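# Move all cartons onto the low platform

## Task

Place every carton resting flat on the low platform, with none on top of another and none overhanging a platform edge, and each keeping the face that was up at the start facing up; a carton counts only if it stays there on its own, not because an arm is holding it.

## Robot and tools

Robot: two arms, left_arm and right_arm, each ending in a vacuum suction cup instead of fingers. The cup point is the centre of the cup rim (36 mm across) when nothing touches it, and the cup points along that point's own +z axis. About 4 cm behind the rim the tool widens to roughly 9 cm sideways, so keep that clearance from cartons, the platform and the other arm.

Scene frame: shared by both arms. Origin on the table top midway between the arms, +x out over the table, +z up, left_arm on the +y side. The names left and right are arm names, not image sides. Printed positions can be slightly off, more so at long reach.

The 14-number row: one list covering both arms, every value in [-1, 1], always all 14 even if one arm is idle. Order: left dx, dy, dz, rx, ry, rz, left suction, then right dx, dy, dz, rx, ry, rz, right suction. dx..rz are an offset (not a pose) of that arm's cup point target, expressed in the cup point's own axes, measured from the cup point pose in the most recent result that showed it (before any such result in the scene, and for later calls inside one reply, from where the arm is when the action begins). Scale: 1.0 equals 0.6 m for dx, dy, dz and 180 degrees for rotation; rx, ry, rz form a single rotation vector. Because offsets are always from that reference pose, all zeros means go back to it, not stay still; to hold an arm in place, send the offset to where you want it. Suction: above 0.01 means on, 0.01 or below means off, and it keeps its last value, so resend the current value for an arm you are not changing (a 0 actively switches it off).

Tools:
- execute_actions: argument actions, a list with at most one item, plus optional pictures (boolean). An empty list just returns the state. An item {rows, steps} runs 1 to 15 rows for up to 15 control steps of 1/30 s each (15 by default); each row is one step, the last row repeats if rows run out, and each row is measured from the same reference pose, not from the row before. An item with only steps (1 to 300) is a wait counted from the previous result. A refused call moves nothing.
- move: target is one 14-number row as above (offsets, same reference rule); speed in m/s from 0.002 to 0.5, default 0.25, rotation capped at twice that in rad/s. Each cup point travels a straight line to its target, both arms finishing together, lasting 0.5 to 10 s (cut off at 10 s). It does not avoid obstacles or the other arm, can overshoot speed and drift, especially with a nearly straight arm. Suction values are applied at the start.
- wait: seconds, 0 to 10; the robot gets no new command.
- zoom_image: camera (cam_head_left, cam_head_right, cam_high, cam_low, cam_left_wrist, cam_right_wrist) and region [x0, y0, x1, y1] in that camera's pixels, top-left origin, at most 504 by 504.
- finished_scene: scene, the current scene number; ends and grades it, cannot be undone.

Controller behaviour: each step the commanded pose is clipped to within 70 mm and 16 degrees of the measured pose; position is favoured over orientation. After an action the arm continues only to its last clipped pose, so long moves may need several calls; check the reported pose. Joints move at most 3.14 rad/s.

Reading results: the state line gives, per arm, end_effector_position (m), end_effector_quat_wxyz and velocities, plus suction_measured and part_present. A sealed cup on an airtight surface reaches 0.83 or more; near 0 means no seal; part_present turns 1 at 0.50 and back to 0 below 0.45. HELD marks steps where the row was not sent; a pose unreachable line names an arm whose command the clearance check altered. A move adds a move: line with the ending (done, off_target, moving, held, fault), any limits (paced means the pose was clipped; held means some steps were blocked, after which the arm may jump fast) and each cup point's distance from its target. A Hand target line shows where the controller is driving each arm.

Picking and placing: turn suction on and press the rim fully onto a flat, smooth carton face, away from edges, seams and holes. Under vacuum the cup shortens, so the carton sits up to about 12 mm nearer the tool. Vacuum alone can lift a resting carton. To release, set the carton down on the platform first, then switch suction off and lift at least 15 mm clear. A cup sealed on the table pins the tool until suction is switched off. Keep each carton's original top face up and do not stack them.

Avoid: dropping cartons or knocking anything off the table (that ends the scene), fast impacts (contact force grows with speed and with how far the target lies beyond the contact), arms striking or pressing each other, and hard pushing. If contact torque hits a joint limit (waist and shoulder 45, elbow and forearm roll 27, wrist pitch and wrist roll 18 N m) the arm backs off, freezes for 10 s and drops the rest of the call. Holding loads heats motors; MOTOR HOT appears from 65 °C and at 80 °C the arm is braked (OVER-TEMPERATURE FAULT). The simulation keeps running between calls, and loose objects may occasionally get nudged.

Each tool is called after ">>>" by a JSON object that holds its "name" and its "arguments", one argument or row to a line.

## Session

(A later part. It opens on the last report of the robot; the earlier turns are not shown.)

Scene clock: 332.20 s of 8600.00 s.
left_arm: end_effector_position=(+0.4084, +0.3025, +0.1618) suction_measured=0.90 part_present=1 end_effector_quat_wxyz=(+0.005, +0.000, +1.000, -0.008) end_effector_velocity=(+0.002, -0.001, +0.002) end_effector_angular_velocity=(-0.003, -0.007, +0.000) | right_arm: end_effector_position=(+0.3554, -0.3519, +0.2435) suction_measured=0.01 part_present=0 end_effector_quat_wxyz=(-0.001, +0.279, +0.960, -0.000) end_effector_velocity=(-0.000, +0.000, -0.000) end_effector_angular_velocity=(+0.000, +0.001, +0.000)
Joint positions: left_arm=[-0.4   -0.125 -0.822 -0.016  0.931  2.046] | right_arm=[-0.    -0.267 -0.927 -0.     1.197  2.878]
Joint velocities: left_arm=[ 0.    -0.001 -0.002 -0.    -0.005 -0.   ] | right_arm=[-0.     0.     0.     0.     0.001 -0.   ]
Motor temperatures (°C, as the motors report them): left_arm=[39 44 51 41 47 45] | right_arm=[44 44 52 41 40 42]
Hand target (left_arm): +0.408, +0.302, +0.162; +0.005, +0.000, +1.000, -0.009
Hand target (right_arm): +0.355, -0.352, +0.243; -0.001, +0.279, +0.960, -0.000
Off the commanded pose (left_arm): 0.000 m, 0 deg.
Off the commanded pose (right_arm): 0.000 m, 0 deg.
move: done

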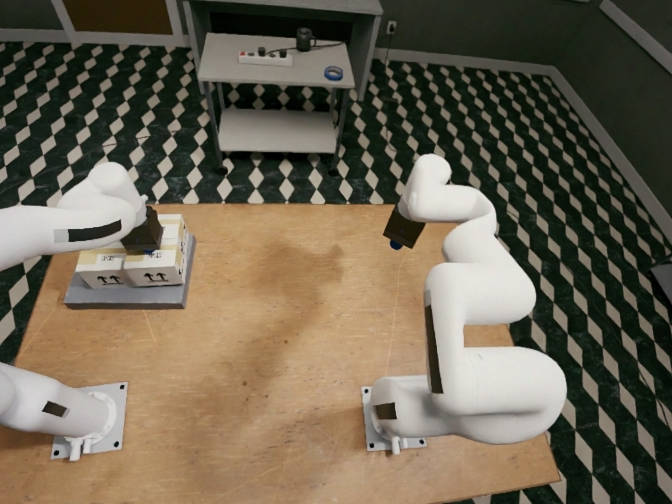

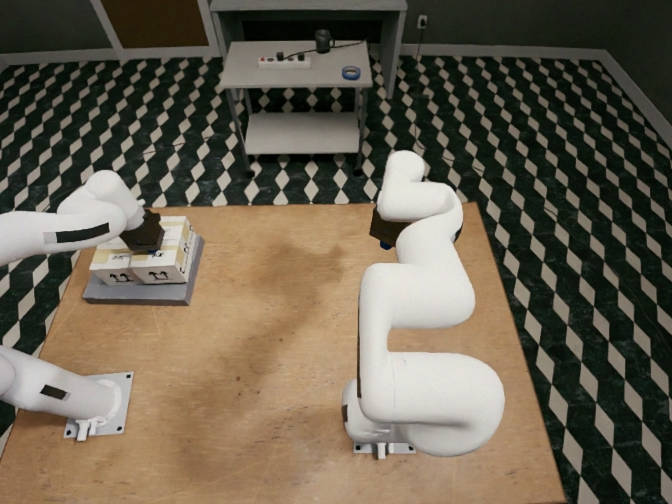

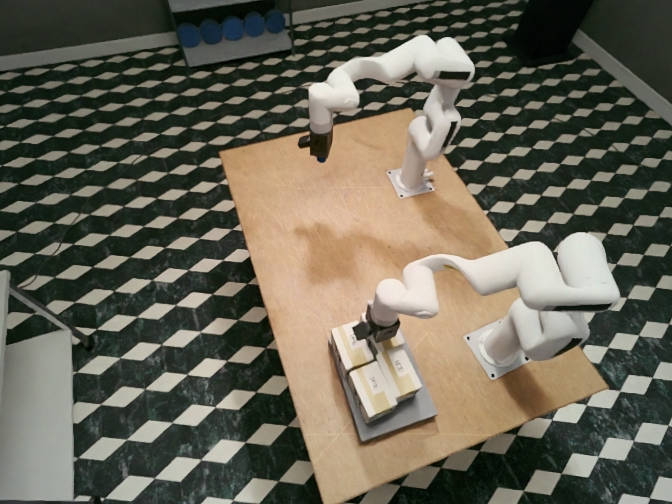

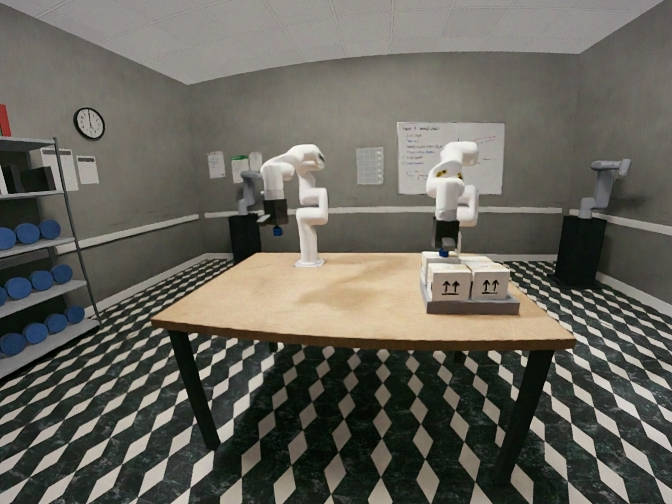

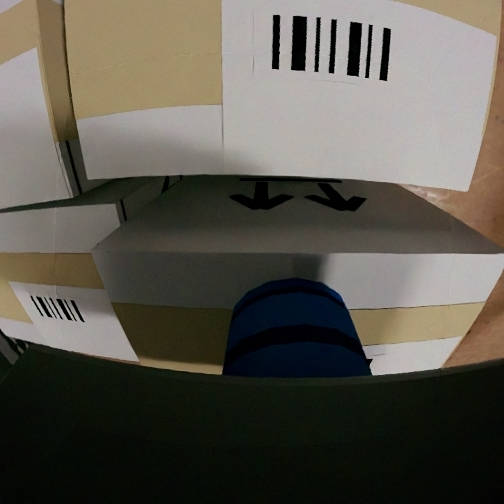

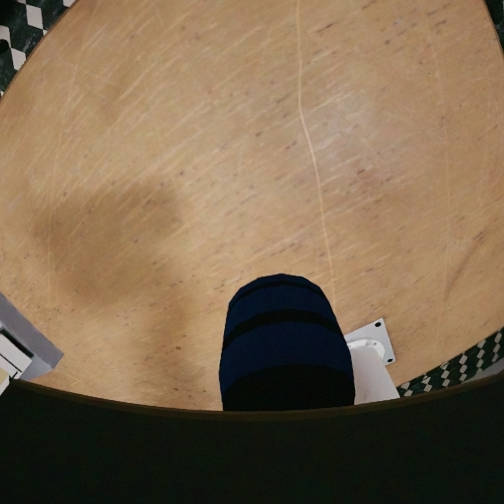

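>>> {"name": "move", "arguments": {
  "target": [-0.005,0.011,0,0,0,0,1,0,0,0,0,0,0,0],
  "speed": 0.03
}}

>>> {"name": "move", "arguments": {
  "target": [0,0,0.028,0,0,0,1,0,0,0,0,0,0,0],
  "speed": 0.03
}}

>>> {"name": "execute_actions", "arguments": {
  "actions": [
    {"rows":[[0,0,0,0,0,0,0,0,0,0,0,0,0,0]],"steps":8}
  ],
  "pictures": false
}}

>>> {"name": "move", "arguments": {
  "target": [0.1,-0.1,-0.25,0,0,0,0,0,0,0,0,0,0,0]
}}

>>> {"name": "zoom_image", "arguments": {
  "camera": "cam_high",
  "region": [300, 290, 470, 460]
}}

>>> {"name": "zoom_image", "arguments": {
  "camera": "cam_head_left",
  "region": [40, 190, 220, 320]
}}

Scene clock: 341.53 s of 8600.00 s.
left_arm: end_effector_position=(+0.4114, +0.3091, +0.1617) suction_measured=0.90 part_present=1 end_effector_quat_wxyz=(+0.005, +0.000, +1.000, -0.008) end_effector_velocity=(-0.000, +0.000, -0.000) end_effector_angular_velocity=(-0.000, +0.001, -0.001) | right_arm: end_effector_position=(+0.3554, -0.3519, +0.2435) suction_measured=0.01 part_present=0 end_effector_quat_wxyz=(-0.001, +0.279, +0.960, -0.000) end_effector_velocity=(-0.000, -0.000, +0.000) end_effector_angular_velocity=(-0.000, +0.000, -0.000)
Joint positions: left_arm=[-0.383 -0.122 -0.824 -0.016  0.931  2.063] | right_arm=[-0.    -0.267 -0.927 -0.     1.197  2.878]
Joint velocities: left_arm=[ 0.001  0.     0.    -0.     0.     0.002] | right_arm=[-0.    -0.    -0.    -0.     0.001  0.   ]
Motor temperatures (°C, as the motors report them): left_arm=[39 43 52 41 47 45] | right_arm=[44 44 52 41 40 42]
Hand target (left_arm): +0.411, +0.309, +0.162; +0.005, +0.000, +1.000, -0.008
Hand target (right_arm): +0.355, -0.352, +0.243; -0.001, +0.279, +0.960, -0.000
Off the commanded pose (left_arm): 0.000 m, 0 deg.
Off the commanded pose (right_arm): 0.000 m, 0 deg.
After step 90, 5.63 s passed at rest.
move: done

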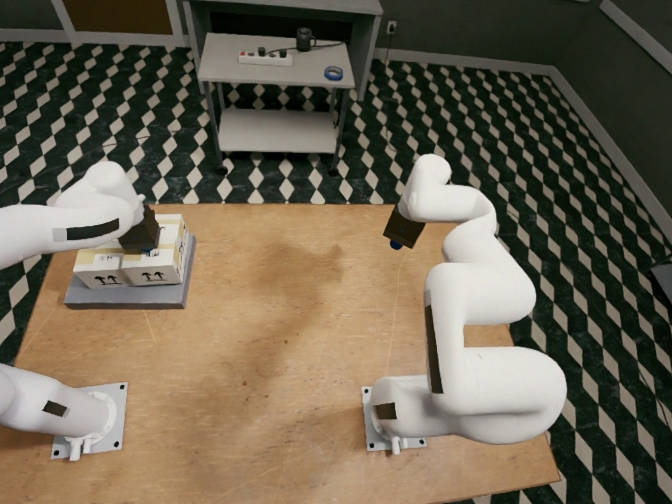

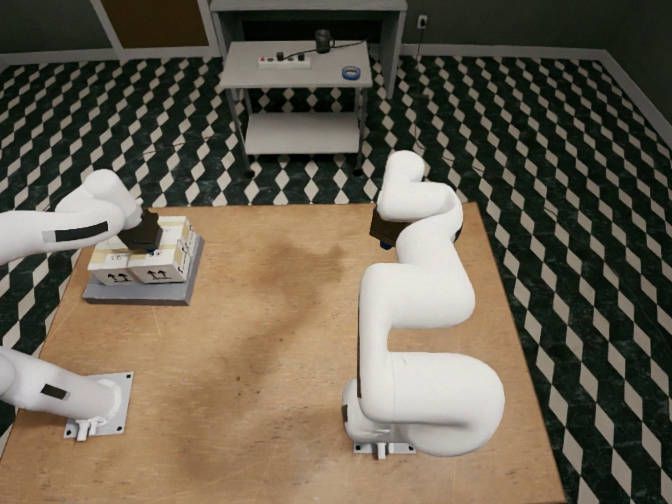

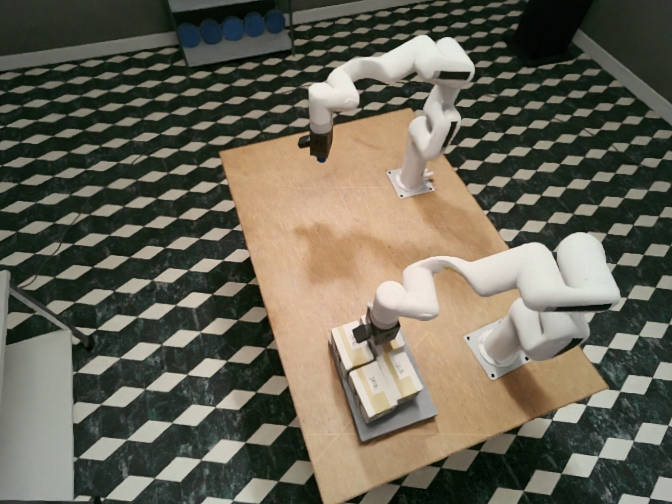

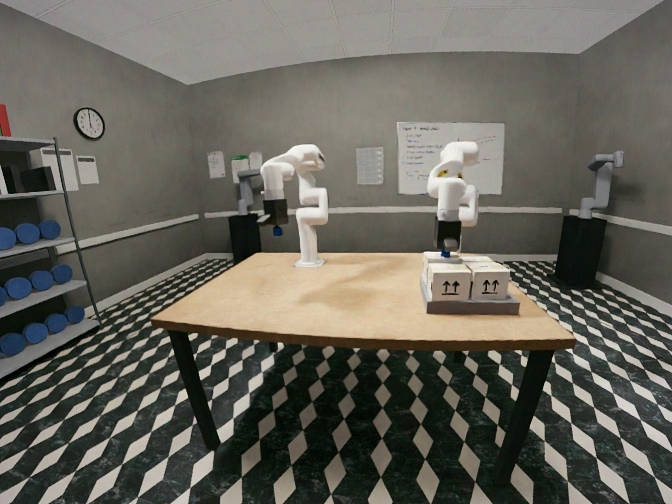

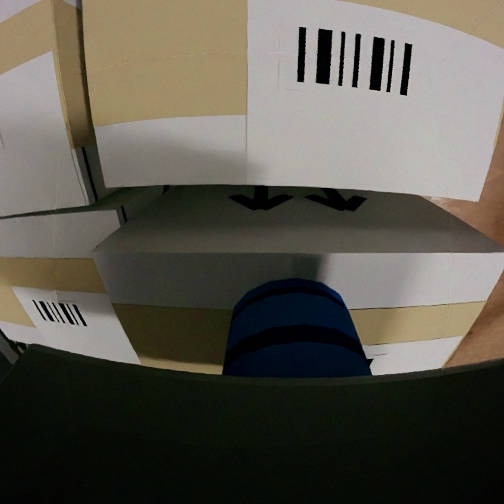

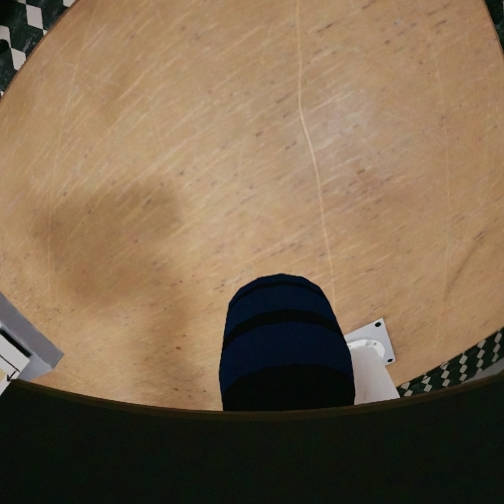

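Scene clock: 342.40 s of 8600.00 s.
left_arm: end_effector_position=(+0.4113, +0.3089, +0.1448) suction_measured=0.90 part_present=1 end_effector_quat_wxyz=(+0.005, +0.000, +1.000, -0.008) end_effector_velocity=(+0.001, -0.000, +0.000) end_effector_angular_velocity=(-0.001, -0.003, +0.000) | right_arm: end_effector_position=(+0.3554, -0.3519, +0.2435) suction_measured=0.01 part_present=0 end_effector_quat_wxyz=(-0.001, +0.279, +0.960, -0.000) end_effector_velocity=(+0.000, -0.000, -0.000) end_effector_angular_velocity=(-0.000, -0.001, -0.001)
Joint positions: left_arm=[-0.384 -0.096 -0.8   -0.017  0.881  2.063] | right_arm=[-0.    -0.267 -0.927 -0.     1.197  2.878]
Joint velocities: left_arm=[-0.    -0.    -0.001 -0.    -0.002 -0.   ] | right_arm=[-0.001  0.     0.001 -0.    -0.001  0.   ]
Motor temperatures (°C, as the motors report them): left_arm=[39 43 52 41 47 45] | right_arm=[44 44 52 41 40 42]
Hand target (left_arm): +0.411, +0.309, +0.145; +0.005, +0.000, +1.000, -0.008
Hand target (right_arm): +0.355, -0.352, +0.243; -0.001, +0.279, +0.960, -0.000
Off the commanded pose (left_arm): 0.000 m, 0 deg.
Off the commanded pose (right_arm): 0.000 m, 0 deg.
move: done

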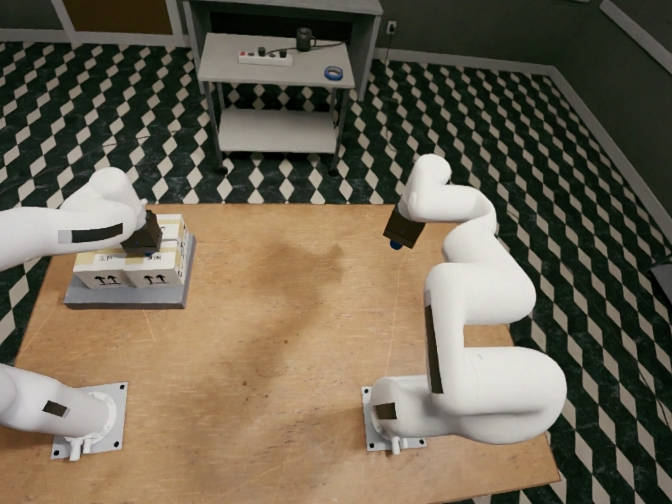

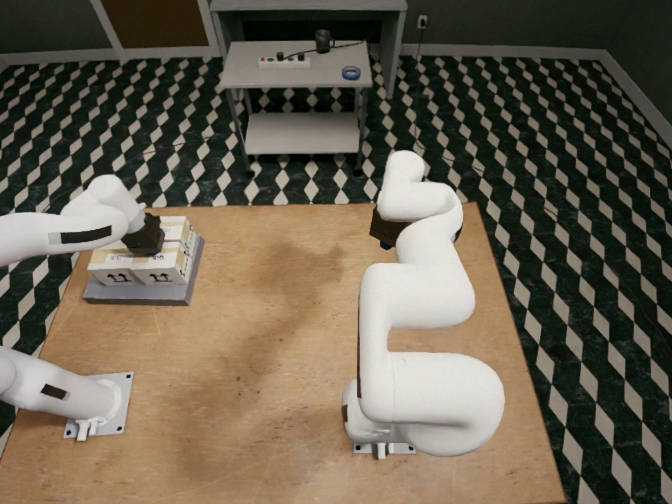

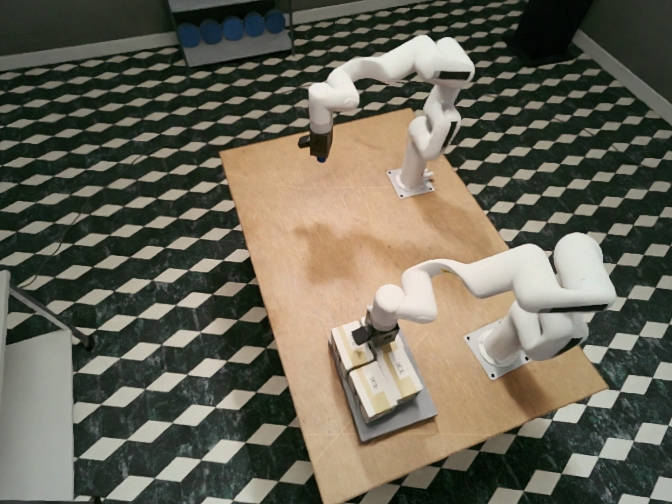

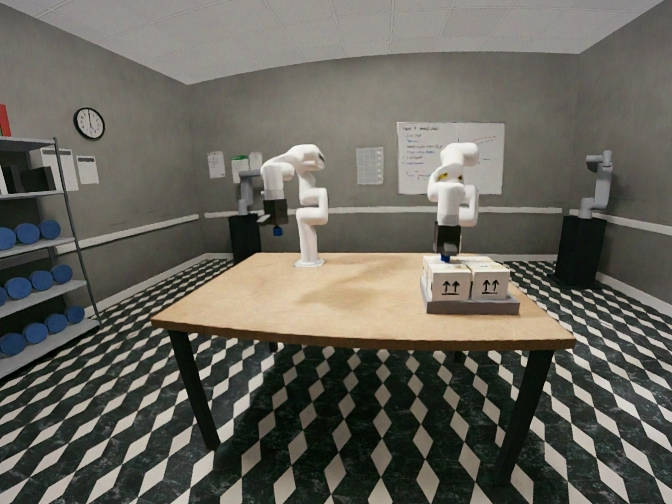

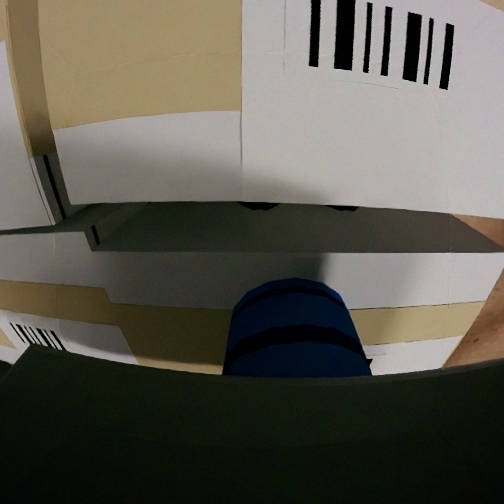

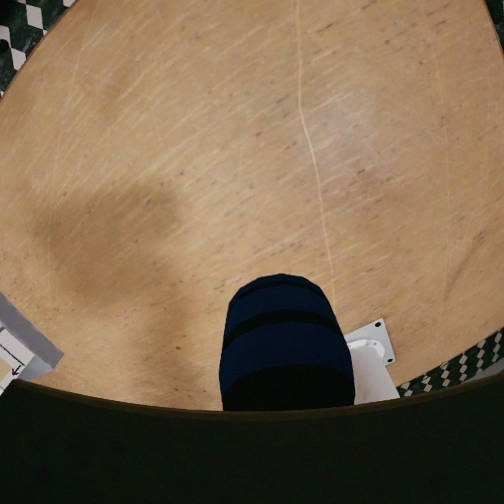

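Scene clock: 342.67 s of 8600.00 s.
left_arm: end_effector_position=(+0.4132, +0.3085, +0.1475) suction_measured=0.00 part_present=0 end_effector_quat_wxyz=(+0.008, +0.000, +1.000, -0.009) end_effector_velocity=(-0.010, +0.003, -0.013) end_effector_angular_velocity=(+0.009, +0.031, +0.000) | right_arm: end_effector_position=(+0.3554, -0.3519, +0.2435) suction_measured=0.01 part_present=0 end_effector_quat_wxyz=(-0.001, +0.279, +0.960, -0.000) end_effector_velocity=(+0.000, -0.000, +0.000) end_effector_angular_velocity=(-0.000, -0.001, +0.002)
Joint positions: left_arm=[-0.383 -0.098 -0.803 -0.017  0.881  2.063] | right_arm=[-0.    -0.267 -0.927 -0.     1.197  2.878]
Joint velocities: left_arm=[-0.001  0.011  0.022 -0.001 -0.001 -0.   ] | right_arm=[ 0.    -0.001  0.    -0.    -0.001 -0.001]
Motor temperatures (°C, as the motors report them): left_arm=[39 43 52 41 47 45] | right_arm=[44 44 52 41 40 42]
Hand target (left_arm): +0.411, +0.309, +0.145; +0.005, +0.000, +1.000, -0.008
Hand target (right_arm): +0.355, -0.352, +0.243; -0.001, +0.279, +0.960, -0.000
Off the commanded pose (left_arm): 0.003 m, 0 deg.
Off the commanded pose (right_arm): 0.000 m, 0 deg.
Steps of this call (steps 1 to 8: all 8 steps of this action). Readings (end_effector_position | what the end effector reports):
1: left_arm (+0.4114, +0.3089, +0.1448) | right_arm (+0.3554, -0.3519, +0.2435) | left_arm suction_measured=0.85 part_present=1 | right_arm suction_measured=0.01 part_present=0
2: left_arm (+0.4114, +0.3089, +0.1448) | right_arm (+0.3554, -0.3519, +0.2435) | left_arm suction_measured=0.45 part_present=1 | right_arm suction_measured=0.01 part_present=0
4: left_arm (+0.4127, +0.3087, +0.1463) | right_arm (+0.3554, -0.3519, +0.2435) | left_arm suction_measured=0.04 part_present=0 | right_arm suction_measured=0.01 part_present=0
8: the state above

Scene clock: 344.03 s of 8600.00 s.
left_arm: end_effector_position=(+0.3507, +0.2518, +0.2958) suction_measured=0.00 part_present=0 end_effector_quat_wxyz=(+0.006, -0.001, +1.000, -0.009) end_effector_velocity=(+0.001, -0.001, +0.006) end_effector_angular_velocity=(-0.005, -0.009, +0.003) | right_arm: end_effector_position=(+0.3554, -0.3519, +0.2435) suction_measured=0.01 part_present=0 end_effector_quat_wxyz=(-0.001, +0.279, +0.960, -0.000) end_effector_velocity=(+0.000, +0.000, -0.000) end_effector_angular_velocity=(-0.000, +0.000, +0.000)
Joint positions: left_arm=[-0.572 -0.338 -1.008 -0.01   1.327  1.865] | right_arm=[-0.    -0.267 -0.927 -0.     1.197  2.878]
Joint velocities: left_arm=[ 0.001 -0.005 -0.01  -0.     0.004 -0.002] | right_arm=[ 0.     0.001  0.    -0.    -0.     0.   ]
Motor temperatures (°C, as the motors report them): left_arm=[39 43 52 41 47 45] | right_arm=[44 44 52 41 40 42]
Hand target (left_arm): +0.351, +0.252, +0.297; +0.007, -0.001, +1.000, -0.009
Hand target (right_arm): +0.355, -0.352, +0.243; -0.001, +0.279, +0.960, -0.000
Off the commanded pose (left_arm): 0.001 m, 0 deg.
Off the commanded pose (right_arm): 0.000 m, 0 deg.
move: done

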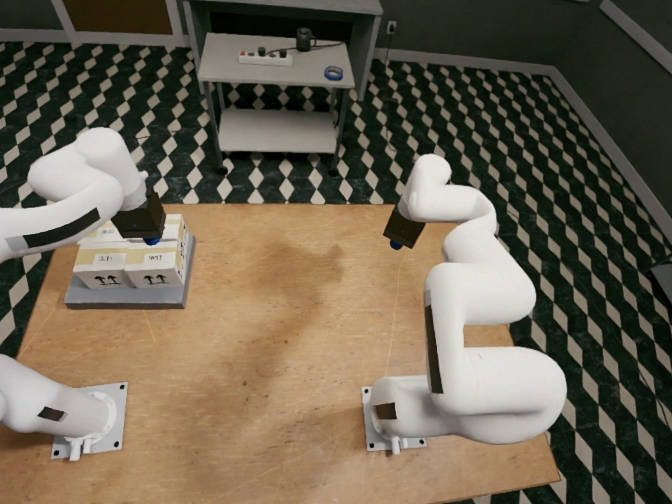

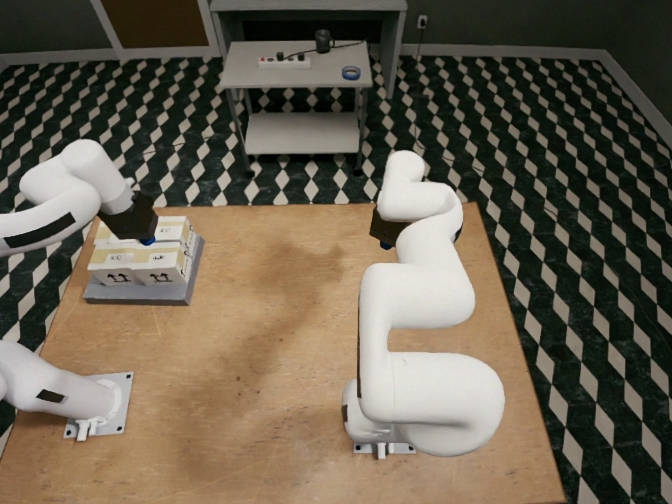

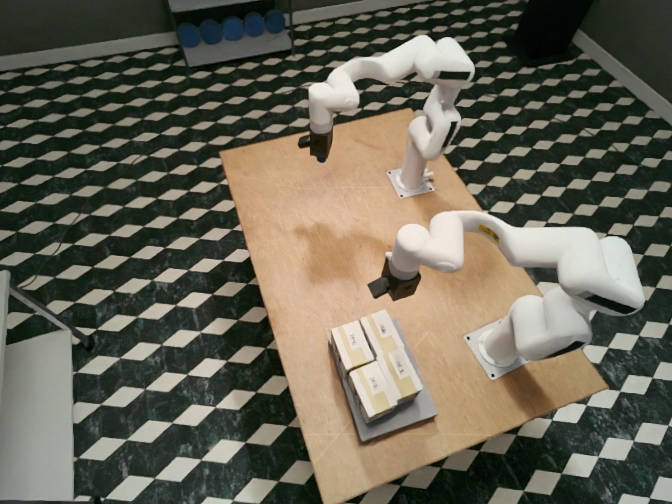

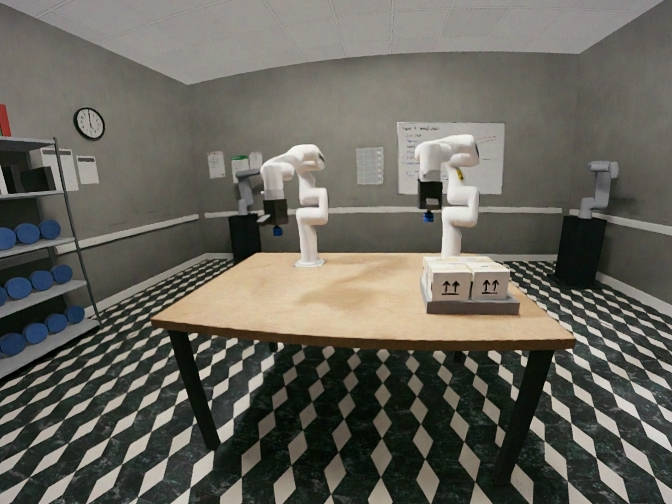

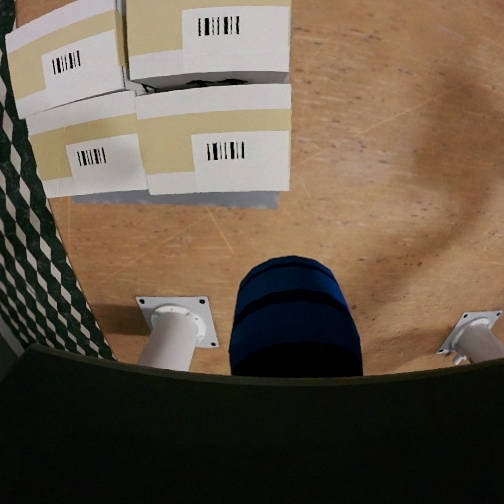

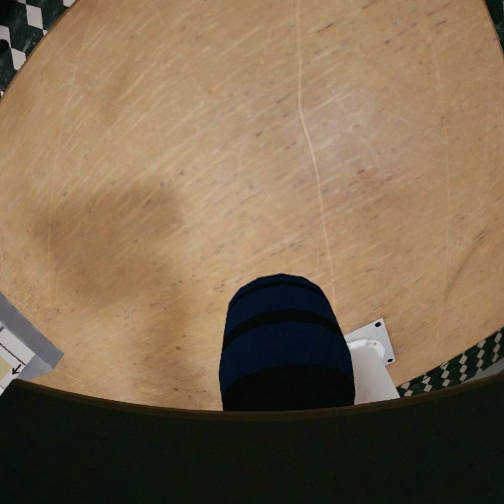

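Region (300, 290, 470, 460) of cam_high's 672x504 image, scaled by 2.965, with more detail than that image has.

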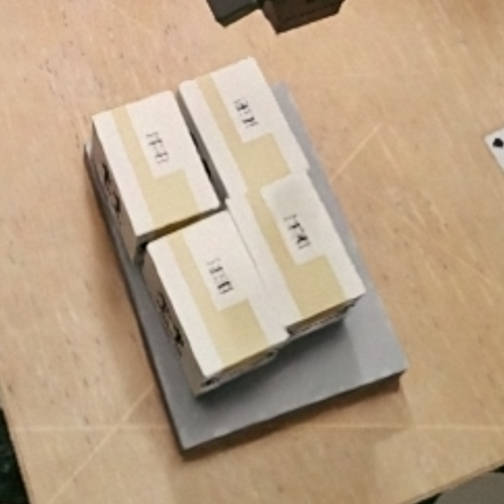

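Region (40, 190, 220, 320) of cam_head_left's 672x504 image, scaled by 2.800, with more detail than that image has.

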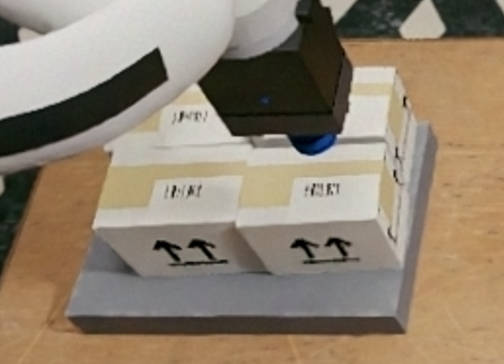

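>>> {"name": "finished_scene", "arguments": {
  "scene": 1
}}

The scene is finished: the task was done.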